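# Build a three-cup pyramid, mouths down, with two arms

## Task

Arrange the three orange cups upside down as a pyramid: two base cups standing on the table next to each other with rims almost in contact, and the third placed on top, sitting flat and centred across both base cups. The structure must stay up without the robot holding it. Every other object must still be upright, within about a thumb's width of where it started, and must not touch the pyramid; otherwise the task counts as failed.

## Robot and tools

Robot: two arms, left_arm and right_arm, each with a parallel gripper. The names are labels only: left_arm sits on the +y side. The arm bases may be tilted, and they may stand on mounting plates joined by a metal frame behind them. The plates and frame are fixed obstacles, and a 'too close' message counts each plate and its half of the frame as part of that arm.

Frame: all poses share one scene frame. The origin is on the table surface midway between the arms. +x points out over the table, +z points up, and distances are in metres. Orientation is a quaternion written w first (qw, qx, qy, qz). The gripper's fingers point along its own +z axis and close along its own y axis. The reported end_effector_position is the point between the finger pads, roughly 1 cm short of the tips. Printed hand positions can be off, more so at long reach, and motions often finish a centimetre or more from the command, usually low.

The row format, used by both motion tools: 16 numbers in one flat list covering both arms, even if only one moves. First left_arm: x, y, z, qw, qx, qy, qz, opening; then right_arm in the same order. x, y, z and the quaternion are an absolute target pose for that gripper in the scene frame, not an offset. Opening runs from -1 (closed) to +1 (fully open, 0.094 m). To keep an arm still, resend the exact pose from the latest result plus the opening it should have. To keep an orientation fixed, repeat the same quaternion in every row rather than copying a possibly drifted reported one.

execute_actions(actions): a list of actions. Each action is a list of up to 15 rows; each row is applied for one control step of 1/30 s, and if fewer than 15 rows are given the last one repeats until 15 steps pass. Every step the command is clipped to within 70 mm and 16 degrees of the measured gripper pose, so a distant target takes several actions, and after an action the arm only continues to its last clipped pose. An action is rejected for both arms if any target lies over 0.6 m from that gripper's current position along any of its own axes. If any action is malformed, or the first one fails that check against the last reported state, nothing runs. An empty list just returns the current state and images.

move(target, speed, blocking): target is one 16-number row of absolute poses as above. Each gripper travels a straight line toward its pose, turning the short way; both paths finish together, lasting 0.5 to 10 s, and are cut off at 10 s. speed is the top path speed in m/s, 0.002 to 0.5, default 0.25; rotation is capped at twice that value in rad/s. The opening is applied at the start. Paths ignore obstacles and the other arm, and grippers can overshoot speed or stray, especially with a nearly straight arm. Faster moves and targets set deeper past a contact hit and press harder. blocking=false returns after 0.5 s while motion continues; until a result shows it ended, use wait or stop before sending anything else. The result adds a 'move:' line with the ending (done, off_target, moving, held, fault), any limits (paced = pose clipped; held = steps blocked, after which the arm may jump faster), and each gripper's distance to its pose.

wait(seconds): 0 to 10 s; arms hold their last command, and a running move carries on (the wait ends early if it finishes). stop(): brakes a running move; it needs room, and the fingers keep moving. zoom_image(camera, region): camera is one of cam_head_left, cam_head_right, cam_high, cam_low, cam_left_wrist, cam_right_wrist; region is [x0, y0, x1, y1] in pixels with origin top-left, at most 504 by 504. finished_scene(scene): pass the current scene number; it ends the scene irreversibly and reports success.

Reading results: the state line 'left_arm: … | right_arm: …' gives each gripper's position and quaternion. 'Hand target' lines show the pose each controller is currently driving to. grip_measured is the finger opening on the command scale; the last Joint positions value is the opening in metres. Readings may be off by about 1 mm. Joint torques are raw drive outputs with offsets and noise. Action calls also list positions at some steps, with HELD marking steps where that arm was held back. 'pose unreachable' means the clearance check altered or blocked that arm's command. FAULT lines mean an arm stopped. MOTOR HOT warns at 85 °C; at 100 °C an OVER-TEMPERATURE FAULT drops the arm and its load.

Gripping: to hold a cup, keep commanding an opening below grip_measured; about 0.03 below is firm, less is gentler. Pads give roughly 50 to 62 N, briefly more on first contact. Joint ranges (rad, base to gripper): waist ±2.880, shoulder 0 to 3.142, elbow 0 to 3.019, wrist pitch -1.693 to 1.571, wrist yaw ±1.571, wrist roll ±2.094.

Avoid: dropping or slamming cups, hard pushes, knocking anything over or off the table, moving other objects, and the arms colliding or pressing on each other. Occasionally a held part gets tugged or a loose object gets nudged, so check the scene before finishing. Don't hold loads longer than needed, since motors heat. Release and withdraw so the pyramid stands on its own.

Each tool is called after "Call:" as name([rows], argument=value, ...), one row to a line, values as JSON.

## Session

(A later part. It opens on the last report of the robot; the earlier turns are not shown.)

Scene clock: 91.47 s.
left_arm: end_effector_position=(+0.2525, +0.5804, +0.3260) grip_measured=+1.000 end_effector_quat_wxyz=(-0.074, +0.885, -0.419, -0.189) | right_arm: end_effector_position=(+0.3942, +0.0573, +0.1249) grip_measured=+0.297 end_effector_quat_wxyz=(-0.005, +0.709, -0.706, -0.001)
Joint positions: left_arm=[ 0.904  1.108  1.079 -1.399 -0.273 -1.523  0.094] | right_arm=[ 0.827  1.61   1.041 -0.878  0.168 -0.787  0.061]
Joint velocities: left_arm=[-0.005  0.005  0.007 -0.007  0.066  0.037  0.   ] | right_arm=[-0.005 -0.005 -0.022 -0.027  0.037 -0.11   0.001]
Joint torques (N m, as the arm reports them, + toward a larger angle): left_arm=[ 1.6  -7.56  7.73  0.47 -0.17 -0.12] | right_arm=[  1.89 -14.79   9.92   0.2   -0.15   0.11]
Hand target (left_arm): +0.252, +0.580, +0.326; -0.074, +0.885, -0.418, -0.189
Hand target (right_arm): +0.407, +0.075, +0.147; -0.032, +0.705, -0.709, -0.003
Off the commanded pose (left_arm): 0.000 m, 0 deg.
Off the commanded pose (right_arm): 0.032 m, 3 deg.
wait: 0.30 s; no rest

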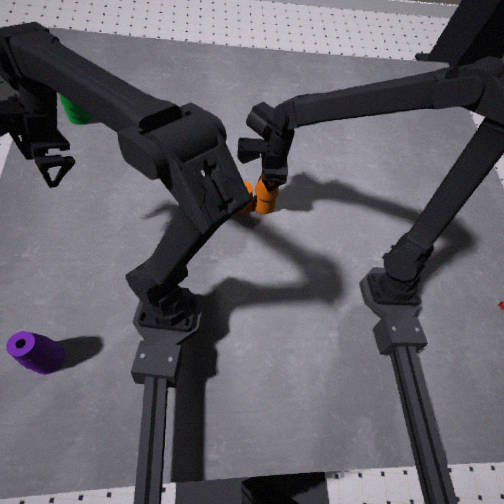

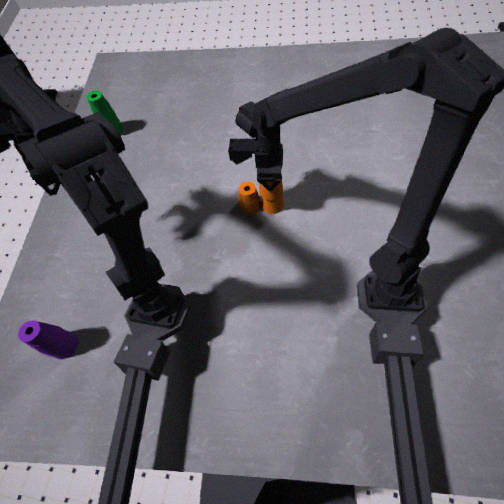

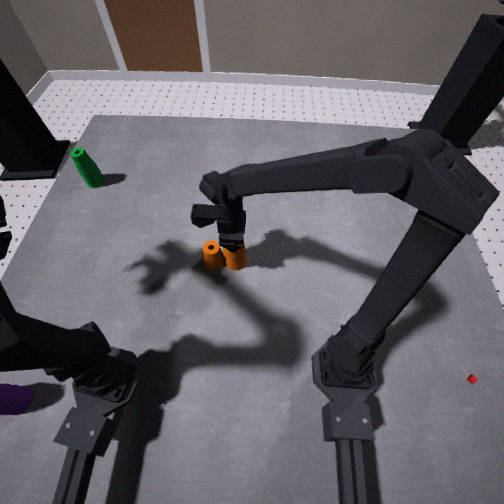

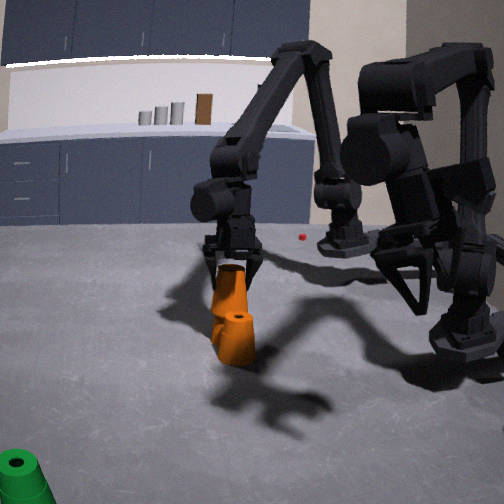

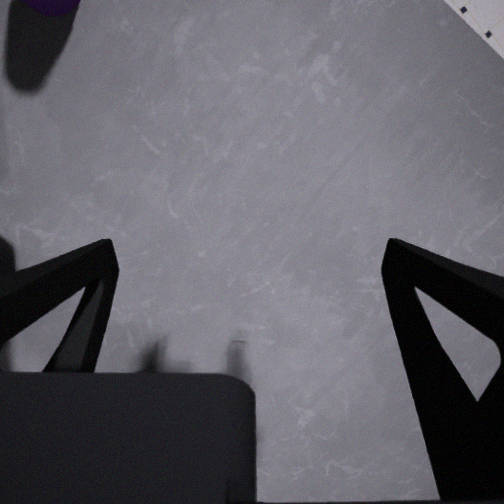

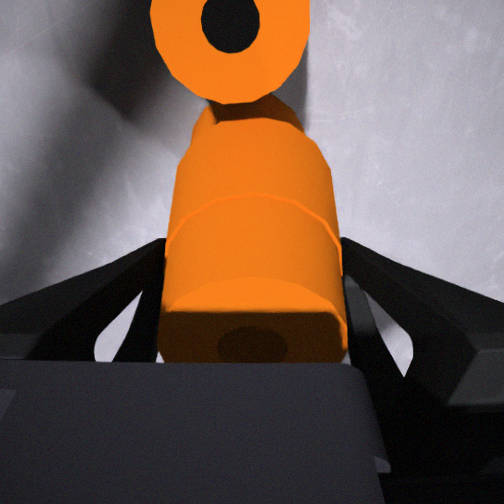

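Call:
execute_actions([
  [[0.2525,0.5804,0.3260,-0.074,0.885,-0.418,-0.189,1.0,0.4084,0.0758,0.150,-0.032,0.7048,-0.7087,-0.003,0.265],[0.2525,0.5804,0.3260,-0.074,0.885,-0.418,-0.189,1.0,0.4084,0.0758,0.154,-0.032,0.7048,-0.7087,-0.003,0.265],[0.2525,0.5804,0.3260,-0.074,0.885,-0.418,-0.189,1.0,0.4084,0.0758,0.158,-0.032,0.7048,-0.7087,-0.003,0.265],[0.2525,0.5804,0.3260,-0.074,0.885,-0.418,-0.189,1.0,0.4084,0.0758,0.162,-0.032,0.7048,-0.7087,-0.003,0.265],[0.2525,0.5804,0.3260,-0.074,0.885,-0.418,-0.189,1.0,0.4084,0.0758,0.166,-0.032,0.7048,-0.7087,-0.003,0.265],[0.2525,0.5804,0.3260,-0.074,0.885,-0.418,-0.189,1.0,0.4084,0.0758,0.170,-0.032,0.7048,-0.7087,-0.003,0.265],[0.2525,0.5804,0.3260,-0.074,0.885,-0.418,-0.189,1.0,0.4084,0.0758,0.174,-0.032,0.7048,-0.7087,-0.003,0.265],[0.2525,0.5804,0.3260,-0.074,0.885,-0.418,-0.189,1.0,0.4084,0.0758,0.178,-0.032,0.7048,-0.7087,-0.003,0.265],[0.2525,0.5804,0.3260,-0.074,0.885,-0.418,-0.189,1.0,0.4084,0.0758,0.182,-0.032,0.7048,-0.7087,-0.003,0.265],[0.2525,0.5804,0.3260,-0.074,0.885,-0.418,-0.189,1.0,0.4084,0.0758,0.185,-0.032,0.7048,-0.7087,-0.003,0.265],[0.2525,0.5804,0.3260,-0.074,0.885,-0.418,-0.189,1.0,0.4084,0.0758,0.187,-0.032,0.7048,-0.7087,-0.003,0.265]],
  [[0.2525,0.5804,0.3260,-0.074,0.885,-0.418,-0.189,1.0,0.4082,0.0775,0.187,-0.032,0.7048,-0.7087,-0.003,0.265],[0.2525,0.5804,0.3260,-0.074,0.885,-0.418,-0.189,1.0,0.4080,0.0800,0.187,-0.032,0.7048,-0.7087,-0.003,0.265],[0.2525,0.5804,0.3260,-0.074,0.885,-0.418,-0.189,1.0,0.4077,0.0832,0.187,-0.032,0.7048,-0.7087,-0.003,0.265],[0.2525,0.5804,0.3260,-0.074,0.885,-0.418,-0.189,1.0,0.4074,0.0867,0.187,-0.032,0.7048,-0.7087,-0.003,0.265],[0.2525,0.5804,0.3260,-0.074,0.885,-0.418,-0.189,1.0,0.4071,0.0902,0.187,-0.032,0.7048,-0.7087,-0.003,0.265],[0.2525,0.5804,0.3260,-0.074,0.885,-0.418,-0.189,1.0,0.4068,0.0937,0.1865,-0.032,0.7048,-0.7087,-0.003,0.265],[0.2525,0.5804,0.3260,-0.074,0.885,-0.418,-0.189,1.0,0.4065,0.0972,0.186,-0.032,0.7048,-0.7087,-0.003,0.265],[0.2525,0.5804,0.3260,-0.074,0.885,-0.418,-0.189,1.0,0.4062,0.1007,0.1855,-0.032,0.7048,-0.7087,-0.003,0.265],[0.2525,0.5804,0.3260,-0.074,0.885,-0.418,-0.189,1.0,0.4059,0.1042,0.185,-0.032,0.7048,-0.7087,-0.003,0.265],[0.2525,0.5804,0.3260,-0.074,0.885,-0.418,-0.189,1.0,0.4056,0.1074,0.1845,-0.032,0.7048,-0.7087,-0.003,0.265],[0.2525,0.5804,0.3260,-0.074,0.885,-0.418,-0.189,1.0,0.4053,0.1100,0.184,-0.032,0.7048,-0.7087,-0.003,0.265],[0.2525,0.5804,0.3260,-0.074,0.885,-0.418,-0.189,1.0,0.4051,0.1120,0.184,-0.032,0.7048,-0.7087,-0.003,0.265],[0.2525,0.5804,0.3260,-0.074,0.885,-0.418,-0.189,1.0,0.4050,0.1130,0.184,-0.032,0.7048,-0.7087,-0.003,0.265]],
])

Call:
wait(seconds=0.4)

Scene clock: 98.23 s.
left_arm: end_effector_position=(+0.2525, +0.5804, +0.3260) grip_measured=+1.000 end_effector_quat_wxyz=(-0.074, +0.885, -0.419, -0.189) | right_arm: end_effector_position=(+0.3918, +0.0961, +0.1702) grip_measured=+0.297 end_effector_quat_wxyz=(-0.016, +0.712, -0.702, -0.003)
Joint positions: left_arm=[ 0.904  1.108  1.079 -1.399 -0.273 -1.523  0.094] | right_arm=[ 0.906  1.598  1.152 -0.994  0.176 -0.722  0.061]
Joint velocities: left_arm=[-0.015 -0.024 -0.022 -0.012 -0.007  0.007  0.   ] | right_arm=[ 0.073  0.112  0.042 -0.017 -0.022  0.11   0.   ]
Joint torques (N m, as the arm reports them, + toward a larger angle): left_arm=[ 1.03 -7.69  7.77  0.5  -0.2  -0.09] | right_arm=[  1.1  -13.89  10.8    0.12   0.04   0.07]
Hand target (left_arm): +0.252, +0.580, +0.326; -0.074, +0.885, -0.418, -0.189
Hand target (right_arm): +0.404, +0.112, +0.184; -0.032, +0.705, -0.709, -0.003
Off the commanded pose (left_arm): 0.000 m, 0 deg.
Off the commanded pose (right_arm): 0.025 m, 2 deg.
Step readings (end_effector_position; steps 1 to 15: 1st action; 16 to 30: 2nd action):
0: left_arm (+0.2525, +0.5804, +0.3260) | right_arm (+0.3942, +0.0573, +0.1249)
1: left_arm (+0.2525, +0.5804, +0.3260) | right_arm (+0.3940, +0.0571, +0.1249)
2: left_arm (+0.2525, +0.5804, +0.3260) | right_arm (+0.3932, +0.0565, +0.1251)
4: left_arm (+0.2525, +0.5804, +0.3260) | right_arm (+0.3916, +0.0548, +0.1264)
8: left_arm (+0.2525, +0.5804, +0.3260) | right_arm (+0.3889, +0.0528, +0.1353)
15: left_arm (+0.2525, +0.5804, +0.3260) | right_arm (+0.3943, +0.0584, +0.1632)
16: left_arm (+0.2525, +0.5804, +0.3260) | right_arm (+0.3953, +0.0593, +0.1651)
17: left_arm (+0.2525, +0.5804, +0.3260) | right_arm (+0.3960, +0.0603, +0.1663)
19: left_arm (+0.2525, +0.5804, +0.3260) | right_arm (+0.3965, +0.0621, +0.1680)
23: left_arm (+0.2525, +0.5804, +0.3260) | right_arm (+0.3949, +0.0713, +0.1717)
30: end_effector_position above

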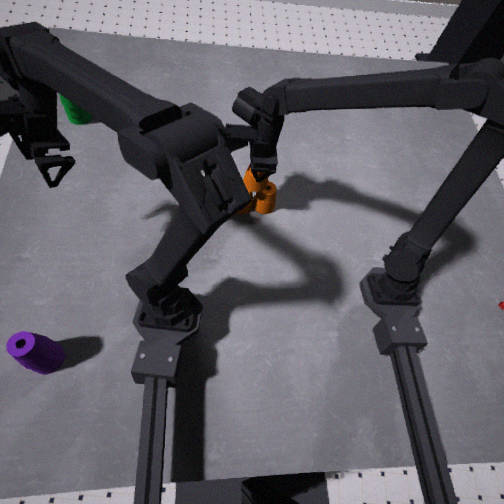

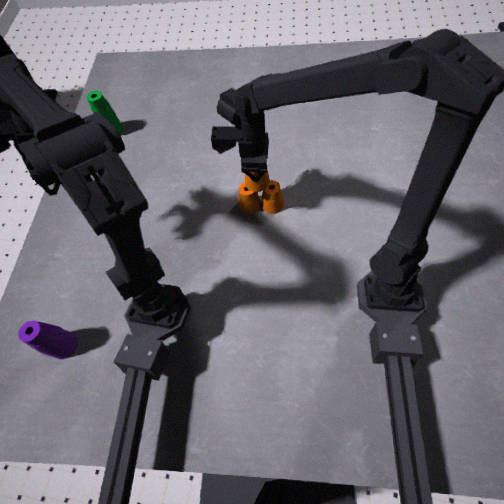

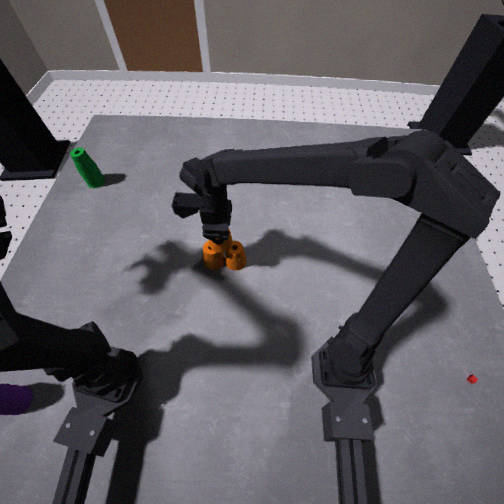

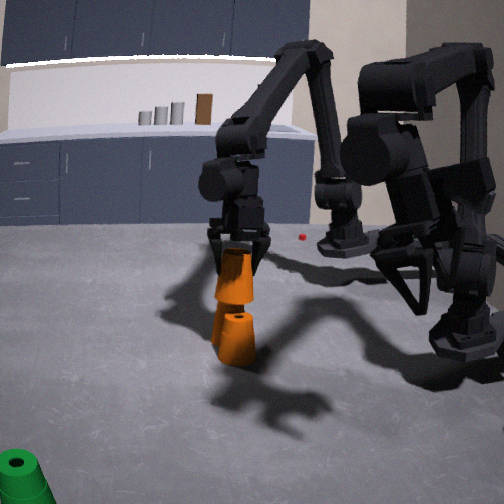

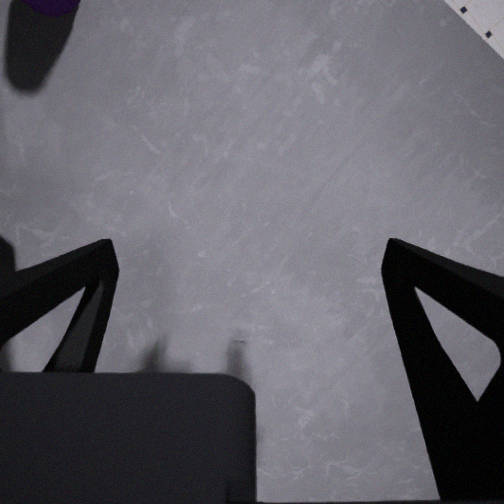

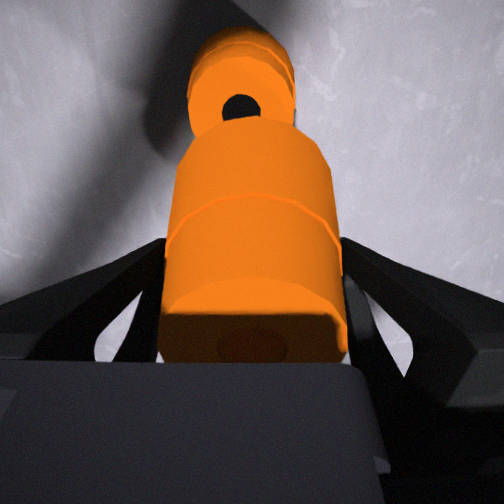

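Scene clock: 98.63 s.
left_arm: end_effector_position=(+0.2525, +0.5804, +0.3260) grip_measured=+1.000 end_effector_quat_wxyz=(-0.074, +0.885, -0.419, -0.189) | right_arm: end_effector_position=(+0.3901, +0.0966, +0.1672) grip_measured=+0.297 end_effector_quat_wxyz=(-0.011, +0.711, -0.703, -0.002)
Joint positions: left_arm=[ 0.904  1.108  1.079 -1.399 -0.273 -1.523  0.094] | right_arm=[ 0.908  1.606  1.153 -0.996  0.178 -0.713  0.061]
Joint velocities: left_arm=[-0.024 -0.015 -0.007  0.002 -0.007  0.007  0.   ] | right_arm=[-0.005  0.015  0.012 -0.017  0.051  0.007 -0.001]
Joint torques (N m, as the arm reports them, + toward a larger angle): left_arm=[ 1.19 -8.06  7.82  0.45 -0.19 -0.09] | right_arm=[  1.95 -14.07  10.91   0.22   0.     0.09]
Hand target (left_arm): +0.252, +0.580, +0.326; -0.074, +0.885, -0.418, -0.189
Hand target (right_arm): +0.404, +0.112, +0.184; -0.033, +0.705, -0.709, -0.003
Off the commanded pose (left_arm): 0.000 m, 0 deg.
Off the commanded pose (right_arm): 0.028 m, 3 deg.
wait: 0.40 s; at rest by 0.23 s

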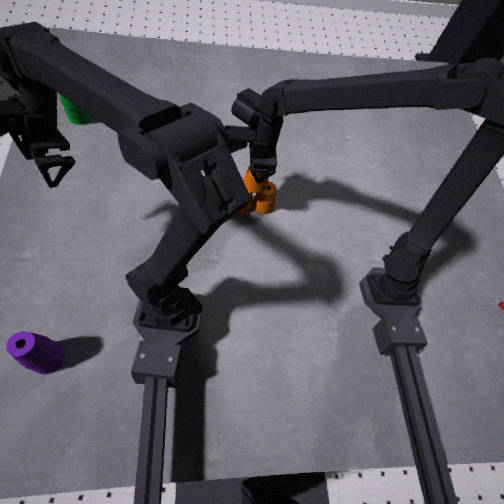

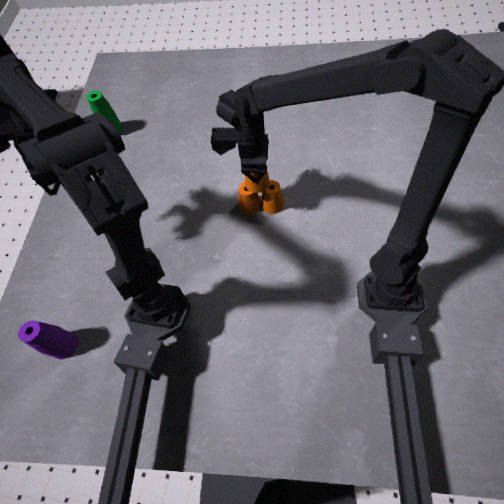

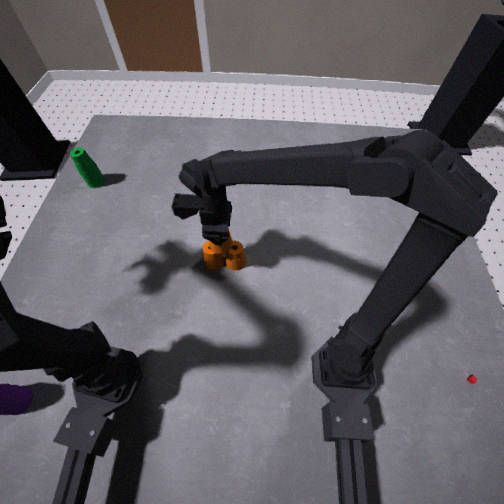

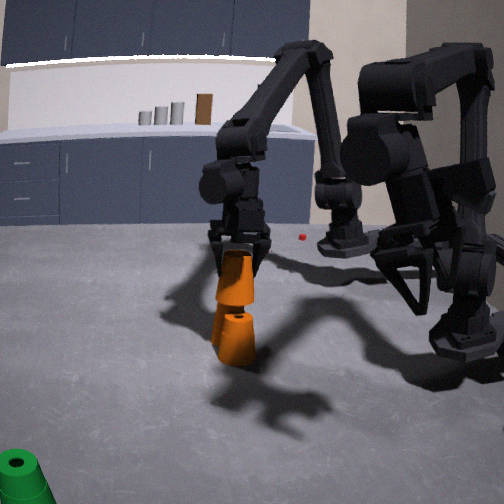

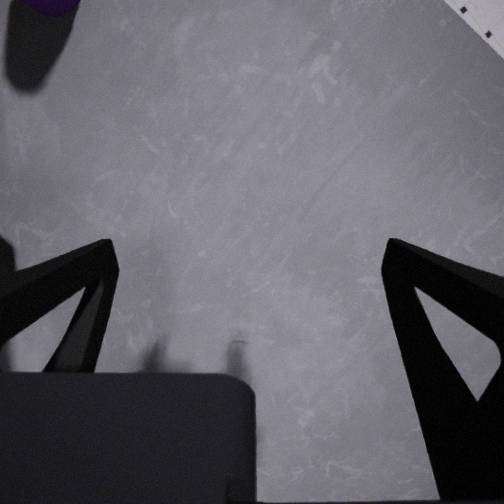

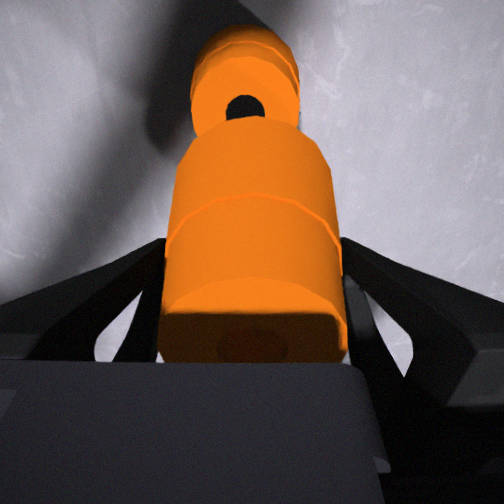

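Call:
zoom_image(camera="cam_head_right", region=[220, 155, 300, 225])

Call:
zoom_image(camera="cam_high", region=[190, 220, 260, 280])

Call:
zoom_image(camera="cam_low", region=[180, 230, 290, 380])

Region (220, 155, 300, 225) of cam_head_right's 504x504 image, scaled by 6.300, with more detail than that image has; it fills the top 441 rows of this view, and the rest is white.

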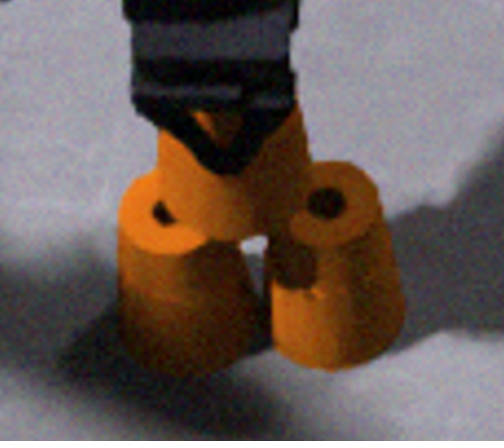

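Region (190, 220, 260, 280) of cam_high's 504x504 image, scaled by 7.200, with more detail than that image has; it fills the top 432 rows of this view, and the rest is white.

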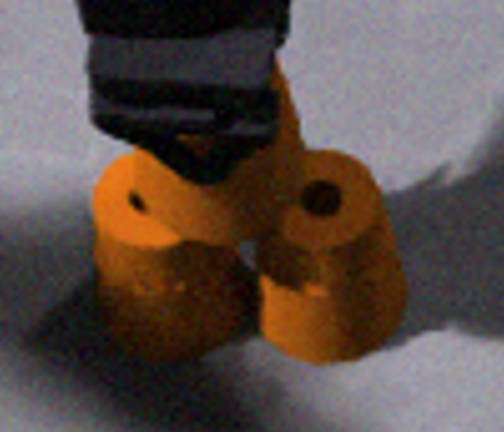

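Region (180, 230, 290, 380) of cam_low's 504x504 image, scaled by 3.360, with more detail than that image has; it fills the left 370 columns of this view, and the rest is white.

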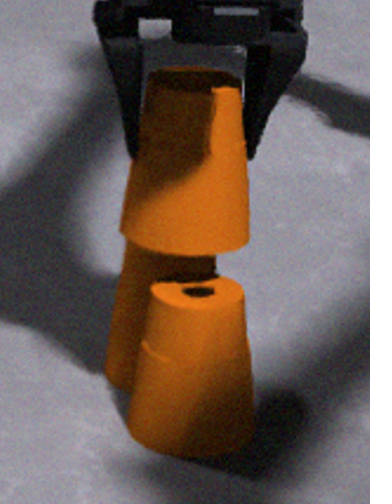

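Call:
zoom_image(camera="cam_head_right", region=[236, 186, 288, 218])

Call:
zoom_image(camera="cam_high", region=[200, 244, 250, 274])

Call:
zoom_image(camera="cam_head_left", region=[230, 165, 290, 220])

Region (236, 186, 288, 218) of cam_head_right's 504x504 image, scaled by 9.692, with more detail than that image has; it fills the top 310 rows of this view, and the rest is white.

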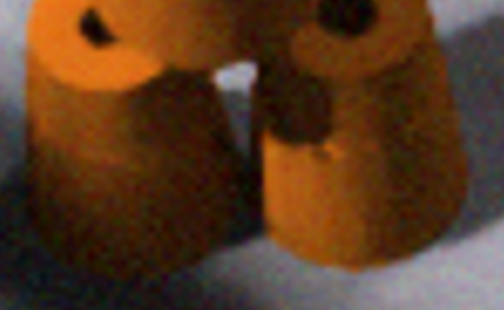

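Region (200, 244, 250, 274) of cam_high's 504x504 image, scaled by 10.080, with more detail than that image has; it fills the top 302 rows of this view, and the rest is white.

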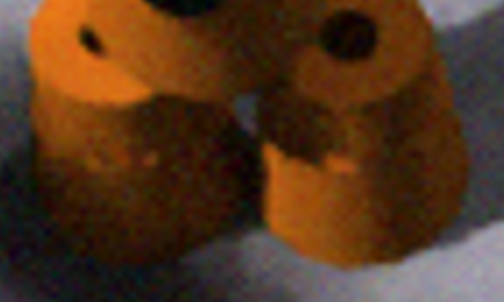

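Region (230, 165, 290, 220) of cam_head_left's 504x504 image, scaled by 8.400, with more detail than that image has; it fills the top 462 rows of this view, and the rest is white.

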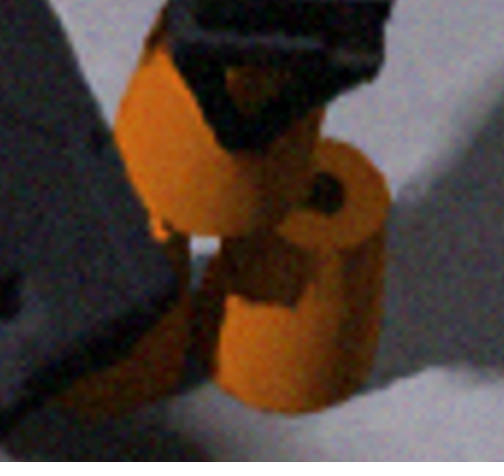

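Call:
execute_actions([
  [[0.2525,0.5804,0.3260,-0.074,0.885,-0.418,-0.189,1.0,0.4057,0.1121,0.1830,-0.0310,0.7049,-0.7086,-0.0029,0.265],[0.2525,0.5804,0.3260,-0.074,0.885,-0.418,-0.189,1.0,0.4064,0.1112,0.1818,-0.0298,0.7050,-0.7085,-0.0027,0.265],[0.2525,0.5804,0.3260,-0.074,0.885,-0.418,-0.189,1.0,0.4071,0.1103,0.1805,-0.0285,0.7051,-0.7084,-0.0026,0.265],[0.2525,0.5804,0.3260,-0.074,0.885,-0.418,-0.189,1.0,0.4078,0.1094,0.1792,-0.0272,0.7052,-0.7083,-0.0024,0.265],[0.2525,0.5804,0.3260,-0.074,0.885,-0.418,-0.189,1.0,0.4085,0.1085,0.1779,-0.0259,0.7053,-0.7082,-0.0023,0.265],[0.2525,0.5804,0.3260,-0.074,0.885,-0.418,-0.189,1.0,0.4092,0.1076,0.1766,-0.0246,0.7054,-0.7081,-0.0021,0.265],[0.2525,0.5804,0.3260,-0.074,0.885,-0.418,-0.189,1.0,0.4099,0.1068,0.1753,-0.0233,0.7055,-0.7080,-0.0020,0.265],[0.2525,0.5804,0.3260,-0.074,0.885,-0.418,-0.189,1.0,0.4106,0.1062,0.1740,-0.0220,0.7057,-0.7079,-0.0018,0.265],[0.2525,0.5804,0.3260,-0.074,0.885,-0.418,-0.189,1.0,0.4108,0.1061,0.1728,-0.0208,0.7058,-0.7078,-0.0017,0.265],[0.2525,0.5804,0.3260,-0.074,0.885,-0.418,-0.189,1.0,0.4106,0.1061,0.1716,-0.0196,0.7060,-0.7077,-0.0015,0.265],[0.2525,0.5804,0.3260,-0.074,0.885,-0.418,-0.189,1.0,0.4105,0.1060,0.1705,-0.0185,0.7061,-0.7076,-0.0014,0.265],[0.2525,0.5804,0.3260,-0.074,0.885,-0.418,-0.189,1.0,0.4104,0.1060,0.1697,-0.0177,0.7062,-0.7075,-0.0013,0.265]],
])

Call:
wait(seconds=0.3)

Scene clock: 106.47 s.
left_arm: end_effector_position=(+0.2525, +0.5804, +0.3260) grip_measured=+1.000 end_effector_quat_wxyz=(-0.074, +0.885, -0.419, -0.189) | right_arm: end_effector_position=(+0.3893, +0.0946, +0.1566) grip_measured=+0.297 end_effector_quat_wxyz=(+0.000, +0.710, -0.704, -0.000)
Joint positions: left_arm=[ 0.904  1.108  1.079 -1.399 -0.273 -1.523  0.094] | right_arm=[ 0.903  1.629  1.153 -0.996  0.178 -0.712  0.061]
Joint velocities: left_arm=[-0.005 -0.005 -0.012  0.007 -0.037 -0.007  0.   ] | right_arm=[-0.015  0.054 -0.012 -0.022 -0.066 -0.007  0.   ]
Joint torques (N m, as the arm reports them, + toward a larger angle): left_arm=[ 0.81 -8.16  7.62  0.62 -0.19 -0.11] | right_arm=[  0.53 -13.74  11.04   0.16  -0.11  -0.2 ]
Hand target (left_arm): +0.252, +0.580, +0.326; -0.074, +0.885, -0.418, -0.189
Hand target (right_arm): +0.410, +0.106, +0.170; -0.018, +0.706, -0.708, -0.001
Off the commanded pose (left_arm): 0.000 m, 0 deg.
Off the commanded pose (right_arm): 0.027 m, 2 deg.
Step readings (end_effector_position):
0: left_arm (+0.2525, +0.5804, +0.3260) | right_arm (+0.3901, +0.0966, +0.1672)
1: left_arm (+0.2525, +0.5804, +0.3260) | right_arm (+0.3901, +0.0966, +0.1672)
2: left_arm (+0.2525, +0.5804, +0.3260) | right_arm (+0.3901, +0.0966, +0.1672)
4: left_arm (+0.2525, +0.5804, +0.3260) | right_arm (+0.3901, +0.0966, +0.1672)
8: left_arm (+0.2525, +0.5804, +0.3260) | right_arm (+0.3898, +0.0964, +0.1656)
15: end_effector_position above

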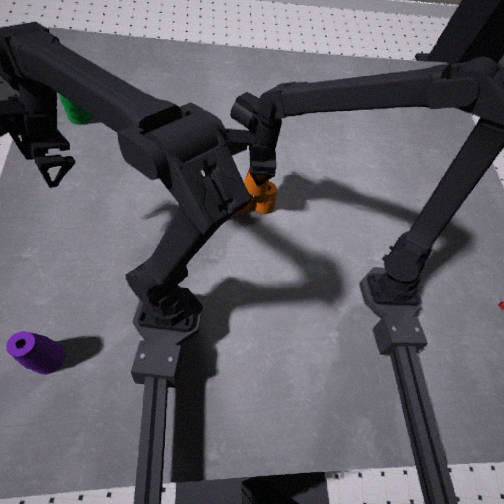

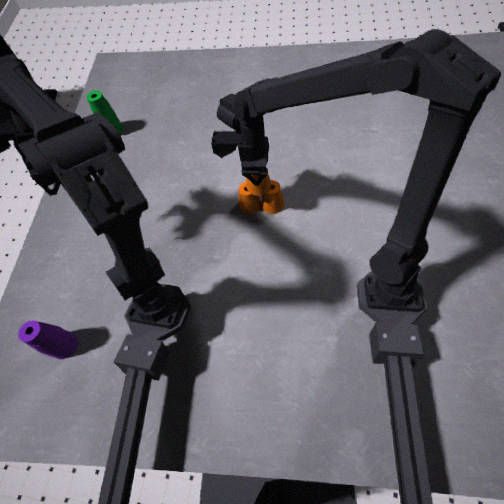

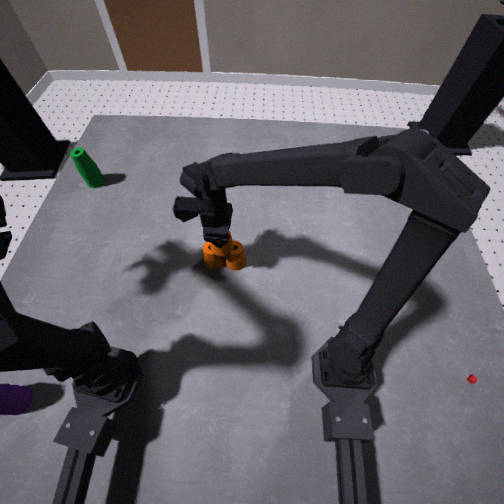

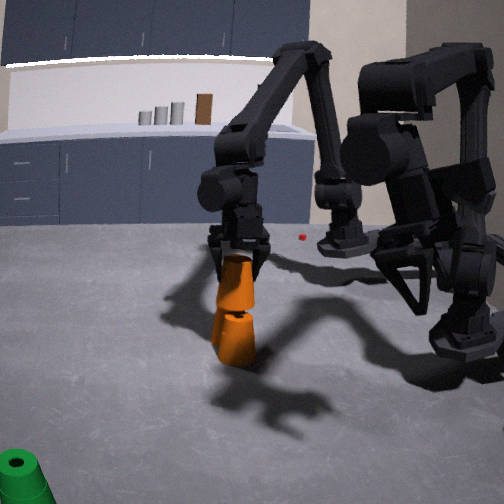

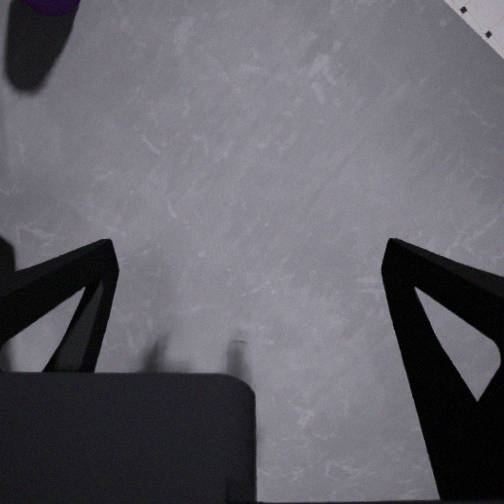

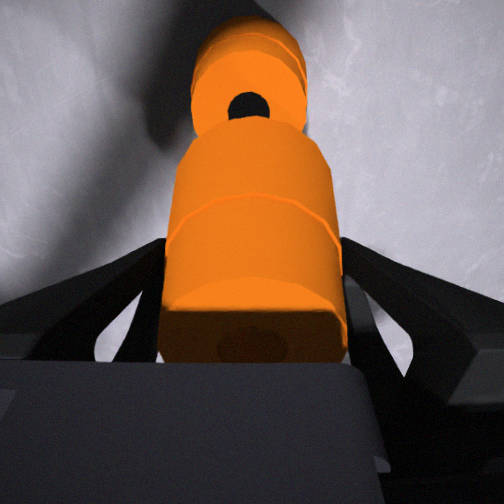

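Scene clock: 106.77 s.
left_arm: end_effector_position=(+0.2525, +0.5804, +0.3260) grip_measured=+1.000 end_effector_quat_wxyz=(-0.074, +0.885, -0.419, -0.189) | right_arm: end_effector_position=(+0.3890, +0.0944, +0.1551) grip_measured=+0.297 end_effector_quat_wxyz=(+0.002, +0.710, -0.704, -0.000)
Joint positions: left_arm=[ 0.904  1.108  1.079 -1.399 -0.273 -1.523  0.094] | right_arm=[ 0.902  1.633  1.153 -0.996  0.178 -0.712  0.061]
Joint velocities: left_arm=[0.005 0.005 0.007 0.007 0.022 0.022 0.   ] | right_arm=[-0.015 -0.005  0.002 -0.017  0.007  0.007 -0.   ]
Joint torques (N m, as the arm reports them, + toward a larger angle): left_arm=[ 1.46 -8.19  7.69  0.39 -0.17 -0.1 ] | right_arm=[  0.46 -13.51  11.03   0.22  -0.1   -0.2 ]
Hand target (left_arm): +0.252, +0.580, +0.326; -0.074, +0.885, -0.418, -0.189
Hand target (right_arm): +0.410, +0.106, +0.170; -0.018, +0.706, -0.708, -0.001
Off the commanded pose (left_arm): 0.000 m, 0 deg.
Off the commanded pose (right_arm): 0.028 m, 2 deg.
wait: 0.30 s; at rest by 0.20 s

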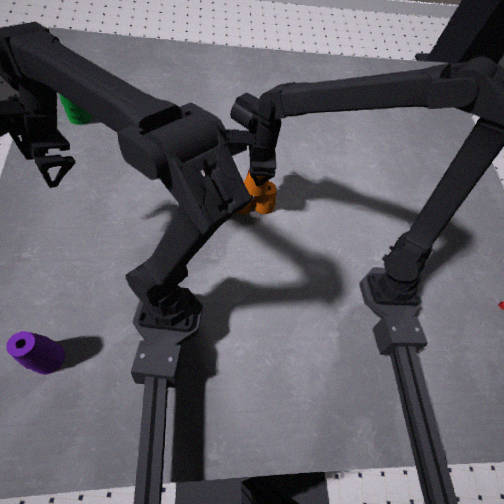

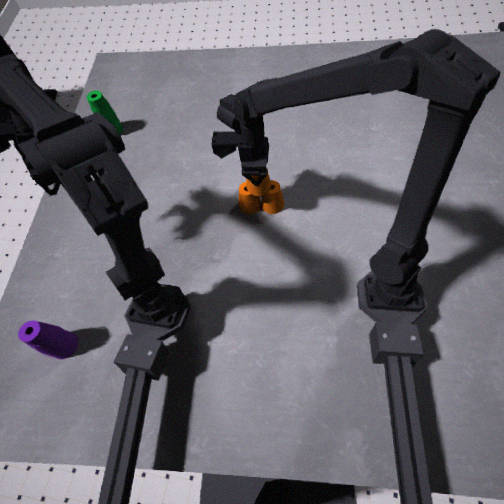

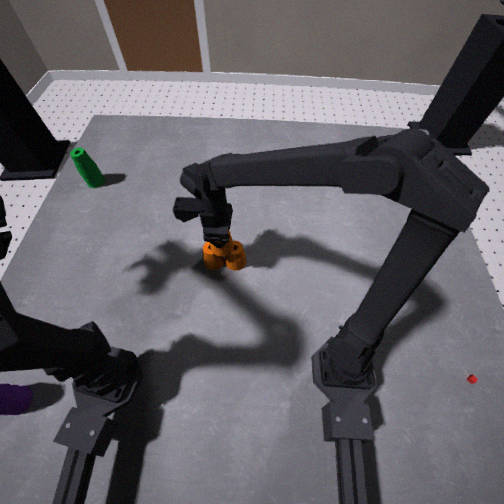

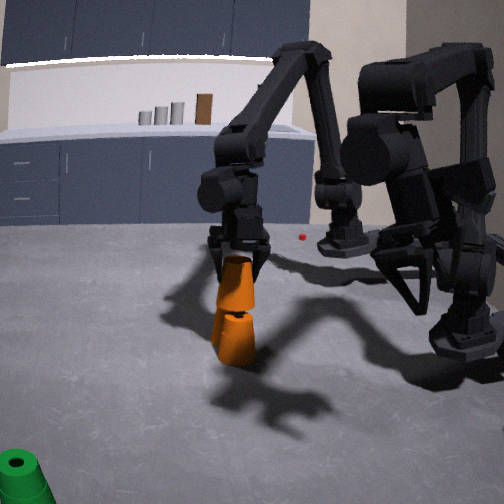

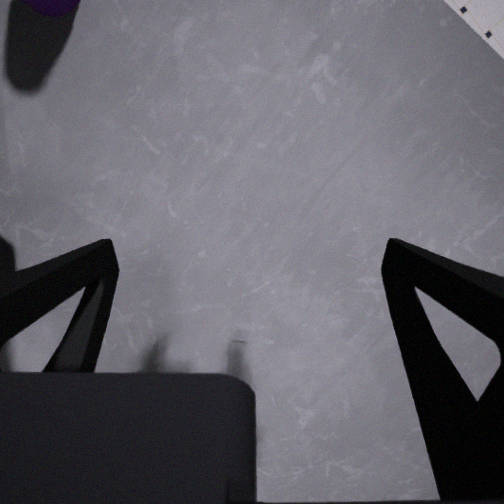

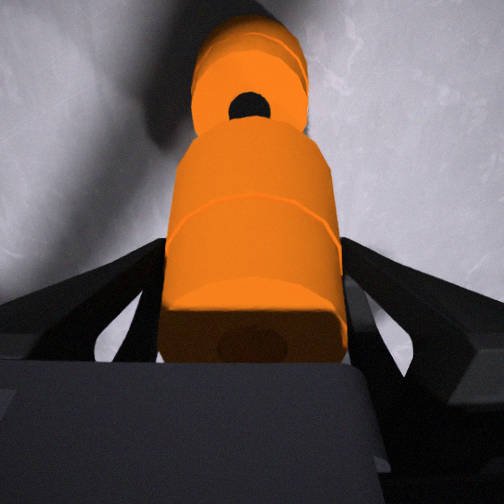

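Call:
zoom_image(camera="cam_head_right", region=[230, 165, 290, 220])

Call:
zoom_image(camera="cam_low", region=[195, 250, 275, 340])

Call:
zoom_image(camera="cam_right_wrist", region=[160, 0, 350, 190])

Region (230, 165, 290, 220) of cam_head_right's 504x504 image, scaled by 8.400, with more detail than that image has; it fills the top 462 rows of this view, and the rest is white.

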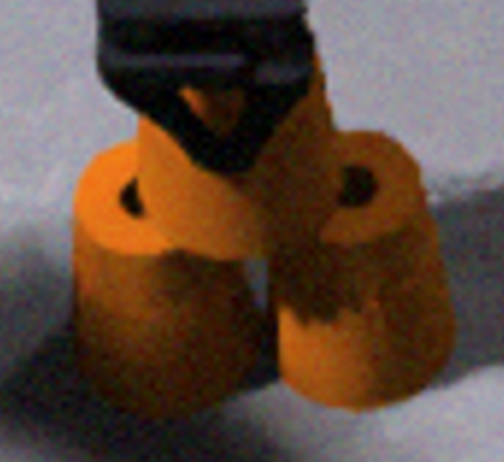

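Region (195, 250, 275, 340) of cam_low's 504x504 image, scaled by 5.600, with more detail than that image has.

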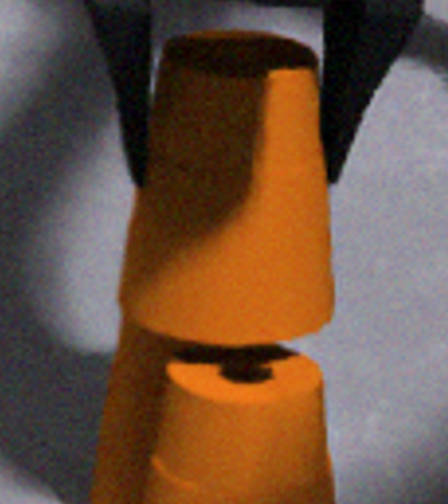

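Region (160, 0, 350, 190) of cam_right_wrist's 504x504 image, scaled by 2.653, with more detail than that image has.

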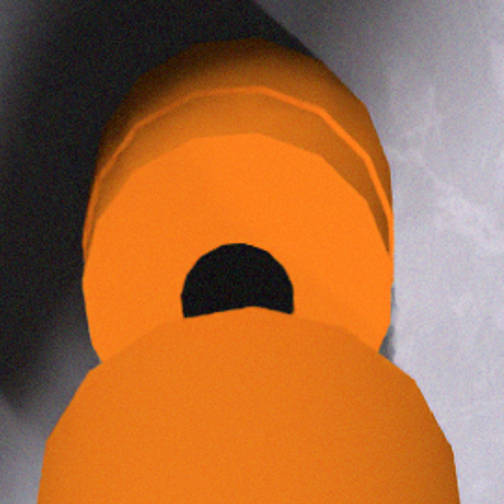

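Call:
execute_actions([
  [[0.2525,0.5804,0.3260,-0.074,0.885,-0.418,-0.189,1.0,0.4108,0.1055,0.1690,-0.0170,0.7062,-0.7075,-0.0012,0.265],[0.2525,0.5804,0.3260,-0.074,0.885,-0.418,-0.189,1.0,0.4112,0.1050,0.1683,-0.0163,0.7063,-0.7075,-0.0012,0.265],[0.2525,0.5804,0.3260,-0.074,0.885,-0.418,-0.189,1.0,0.4116,0.1045,0.1676,-0.0156,0.7063,-0.7074,-0.0011,0.265],[0.2525,0.5804,0.3260,-0.074,0.885,-0.418,-0.189,1.0,0.4120,0.1040,0.1669,-0.0149,0.7064,-0.7074,-0.0010,0.265],[0.2525,0.5804,0.3260,-0.074,0.885,-0.418,-0.189,1.0,0.4122,0.1037,0.1662,-0.0142,0.7064,-0.7073,-0.0009,0.265],[0.2525,0.5804,0.3260,-0.074,0.885,-0.418,-0.189,1.0,0.4120,0.1037,0.1656,-0.0135,0.7065,-0.7073,-0.0008,0.265],[0.2525,0.5804,0.3260,-0.074,0.885,-0.418,-0.189,1.0,0.4119,0.1036,0.1650,-0.0129,0.7065,-0.7072,-0.0008,0.265],[0.2525,0.5804,0.3260,-0.074,0.885,-0.418,-0.189,1.0,0.4117,0.1036,0.1644,-0.0122,0.7066,-0.7072,-0.0007,0.265],[0.2525,0.5804,0.3260,-0.074,0.885,-0.418,-0.189,1.0,0.4116,0.1036,0.1638,-0.0115,0.7066,-0.7071,-0.0006,0.265],[0.2525,0.5804,0.3260,-0.074,0.885,-0.418,-0.189,1.0,0.4114,0.1036,0.1632,-0.0109,0.7067,-0.7071,-0.0005,0.265],[0.2525,0.5804,0.3260,-0.074,0.885,-0.418,-0.189,1.0,0.4113,0.1035,0.1626,-0.0102,0.7067,-0.7070,-0.0005,0.265],[0.2525,0.5804,0.3260,-0.074,0.885,-0.418,-0.189,1.0,0.4111,0.1035,0.1620,-0.0095,0.7068,-0.7070,-0.0004,0.265],[0.2525,0.5804,0.3260,-0.074,0.885,-0.418,-0.189,1.0,0.4110,0.1035,0.1614,-0.0089,0.7068,-0.7069,-0.0003,0.265],[0.2525,0.5804,0.3260,-0.074,0.885,-0.418,-0.189,1.0,0.4108,0.1035,0.1608,-0.0082,0.7069,-0.7069,-0.0002,0.265],[0.2525,0.5804,0.3260,-0.074,0.885,-0.418,-0.189,1.0,0.4107,0.1034,0.1602,-0.0076,0.7069,-0.7068,-0.0002,0.265]],
])

Call:
wait(seconds=0.3)

Scene clock: 109.67 s.
left_arm: end_effector_position=(+0.2525, +0.5804, +0.3260) grip_measured=+1.000 end_effector_quat_wxyz=(-0.074, +0.885, -0.419, -0.189) | right_arm: end_effector_position=(+0.3902, +0.0917, +0.1496) grip_measured=+0.297 end_effector_quat_wxyz=(+0.008, +0.708, -0.706, +0.001)
Joint positions: left_arm=[ 0.904  1.108  1.079 -1.399 -0.273 -1.523  0.094] | right_arm=[ 0.895  1.644  1.153 -0.996  0.178 -0.712  0.061]
Joint velocities: left_arm=[-0.015 -0.015  0.002 -0.007 -0.037 -0.007  0.   ] | right_arm=[-0.024  0.063 -0.012 -0.002  0.037 -0.022  0.   ]
Joint torques (N m, as the arm reports them, + toward a larger angle): left_arm=[ 1.41 -7.35  7.65  0.38 -0.16 -0.13] | right_arm=[  0.38 -13.56  11.01   0.16  -0.11  -0.26]
Hand target (left_arm): +0.252, +0.580, +0.326; -0.074, +0.885, -0.418, -0.189
Hand target (right_arm): +0.410, +0.103, +0.160; -0.008, +0.707, -0.707, -0.000
Off the commanded pose (left_arm): 0.000 m, 0 deg.
Off the commanded pose (right_arm): 0.026 m, 2 deg.
Step readings (end_effector_position):
0: left_arm (+0.2525, +0.5804, +0.3260) | right_arm (+0.3890, +0.0944, +0.1551)
1: left_arm (+0.2525, +0.5804, +0.3260) | right_arm (+0.3890, +0.0944, +0.1551)
2: left_arm (+0.2525, +0.5804, +0.3260) | right_arm (+0.3891, +0.0943, +0.1551)
4: left_arm (+0.2525, +0.5804, +0.3260) | right_arm (+0.3894, +0.0940, +0.1550)
8: left_arm (+0.2525, +0.5804, +0.3260) | right_arm (+0.3908, +0.0925, +0.1541)
15: end_effector_position above

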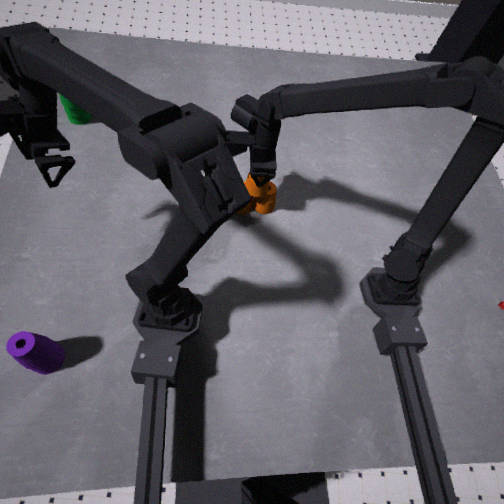

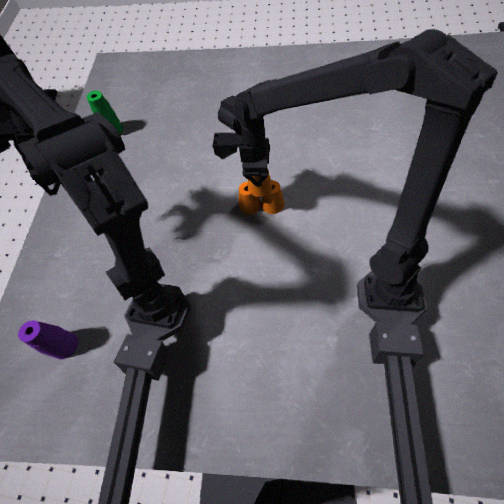

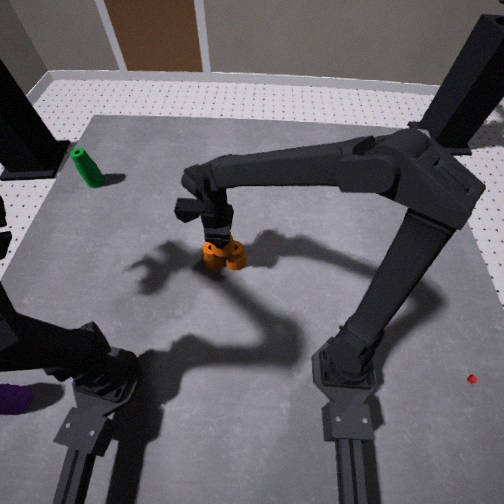

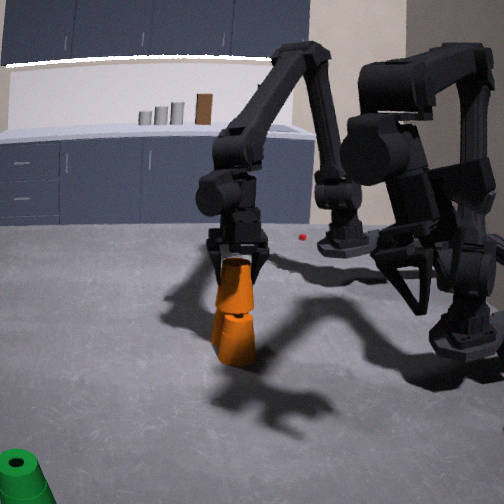

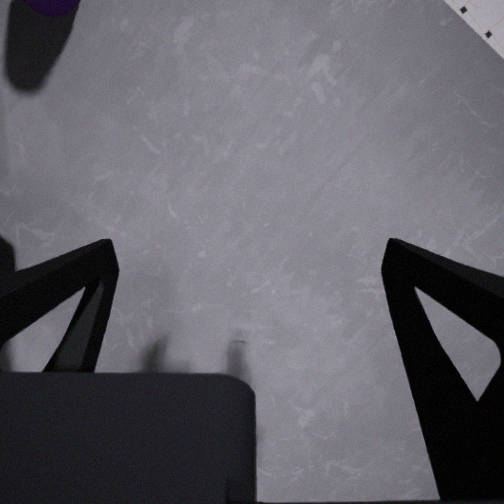

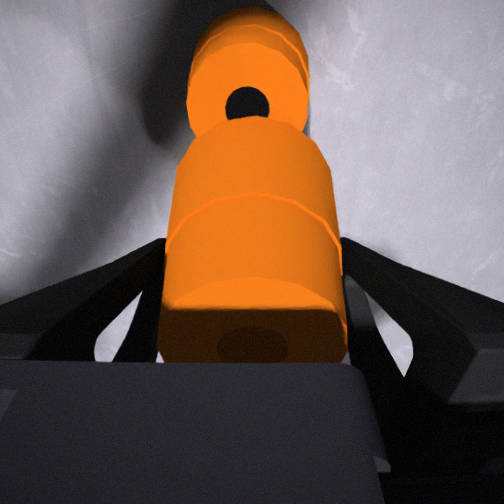

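Scene clock: 109.97 s.
left_arm: end_effector_position=(+0.2525, +0.5804, +0.3260) grip_measured=+1.000 end_effector_quat_wxyz=(-0.074, +0.885, -0.419, -0.189) | right_arm: end_effector_position=(+0.3895, +0.0916, +0.1471) grip_measured=+0.297 end_effector_quat_wxyz=(+0.011, +0.709, -0.706, +0.001)
Joint positions: left_arm=[ 0.904  1.108  1.079 -1.399 -0.273 -1.523  0.094] | right_arm=[ 0.895  1.649  1.153 -0.996  0.178 -0.712  0.061]
Joint velocities: left_arm=[ 0.005  0.015 -0.002 -0.012 -0.007  0.022  0.   ] | right_arm=[-0.015  0.015 -0.002  0.007  0.007  0.037 -0.001]
Joint torques (N m, as the arm reports them, + toward a larger angle): left_arm=[ 0.78 -7.84  7.74  0.41 -0.17 -0.08] | right_arm=[  0.33 -13.75  11.02   0.17  -0.1   -0.26]
Hand target (left_arm): +0.252, +0.580, +0.326; -0.074, +0.885, -0.418, -0.189
Hand target (right_arm): +0.410, +0.103, +0.160; -0.008, +0.707, -0.707, -0.000
Off the commanded pose (left_arm): 0.000 m, 0 deg.
Off the commanded pose (right_arm): 0.028 m, 2 deg.
wait: 0.30 s; at rest by 0.23 s

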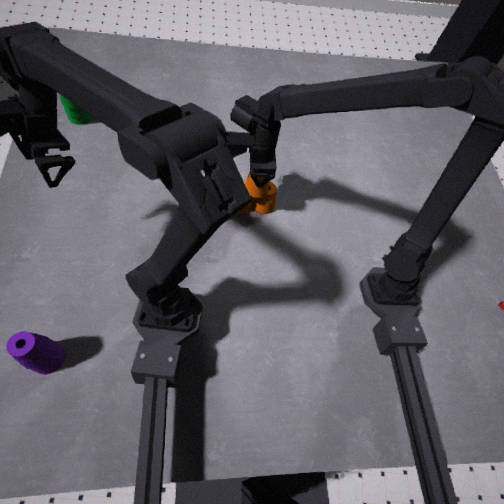

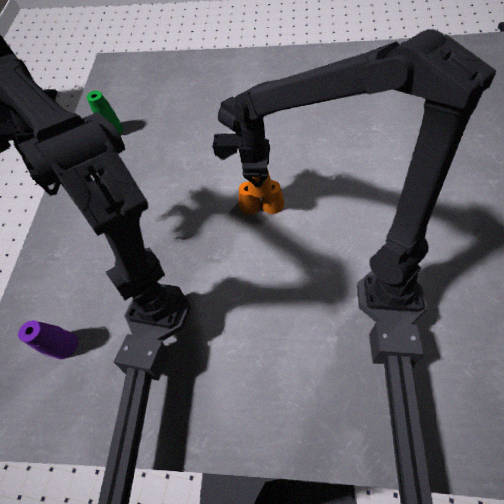

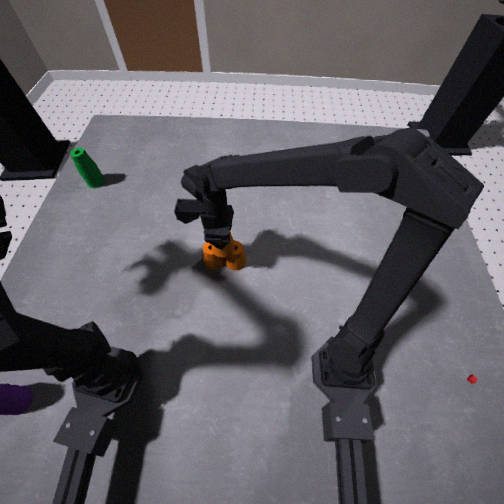

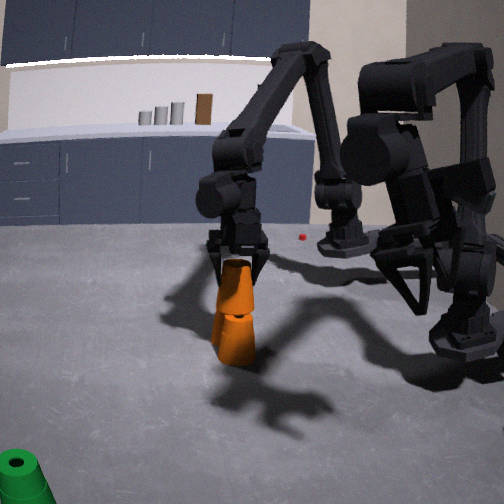

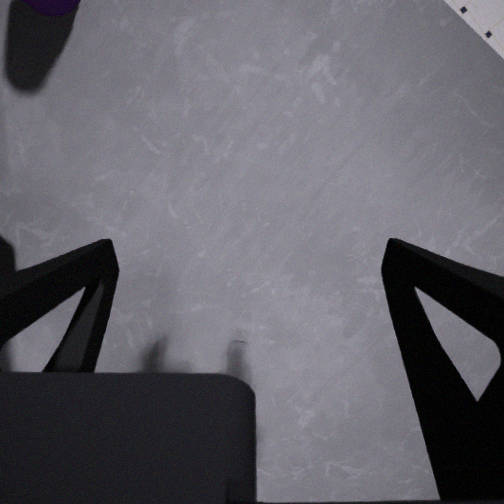

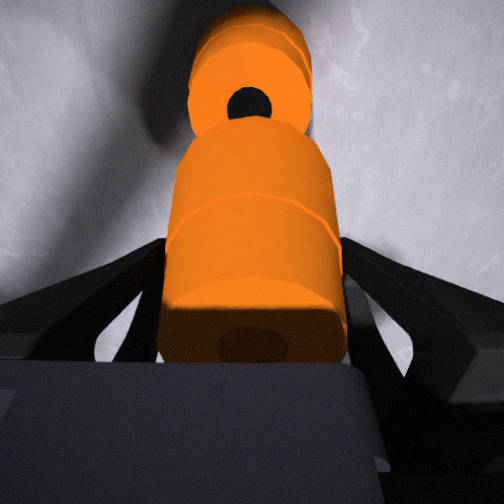

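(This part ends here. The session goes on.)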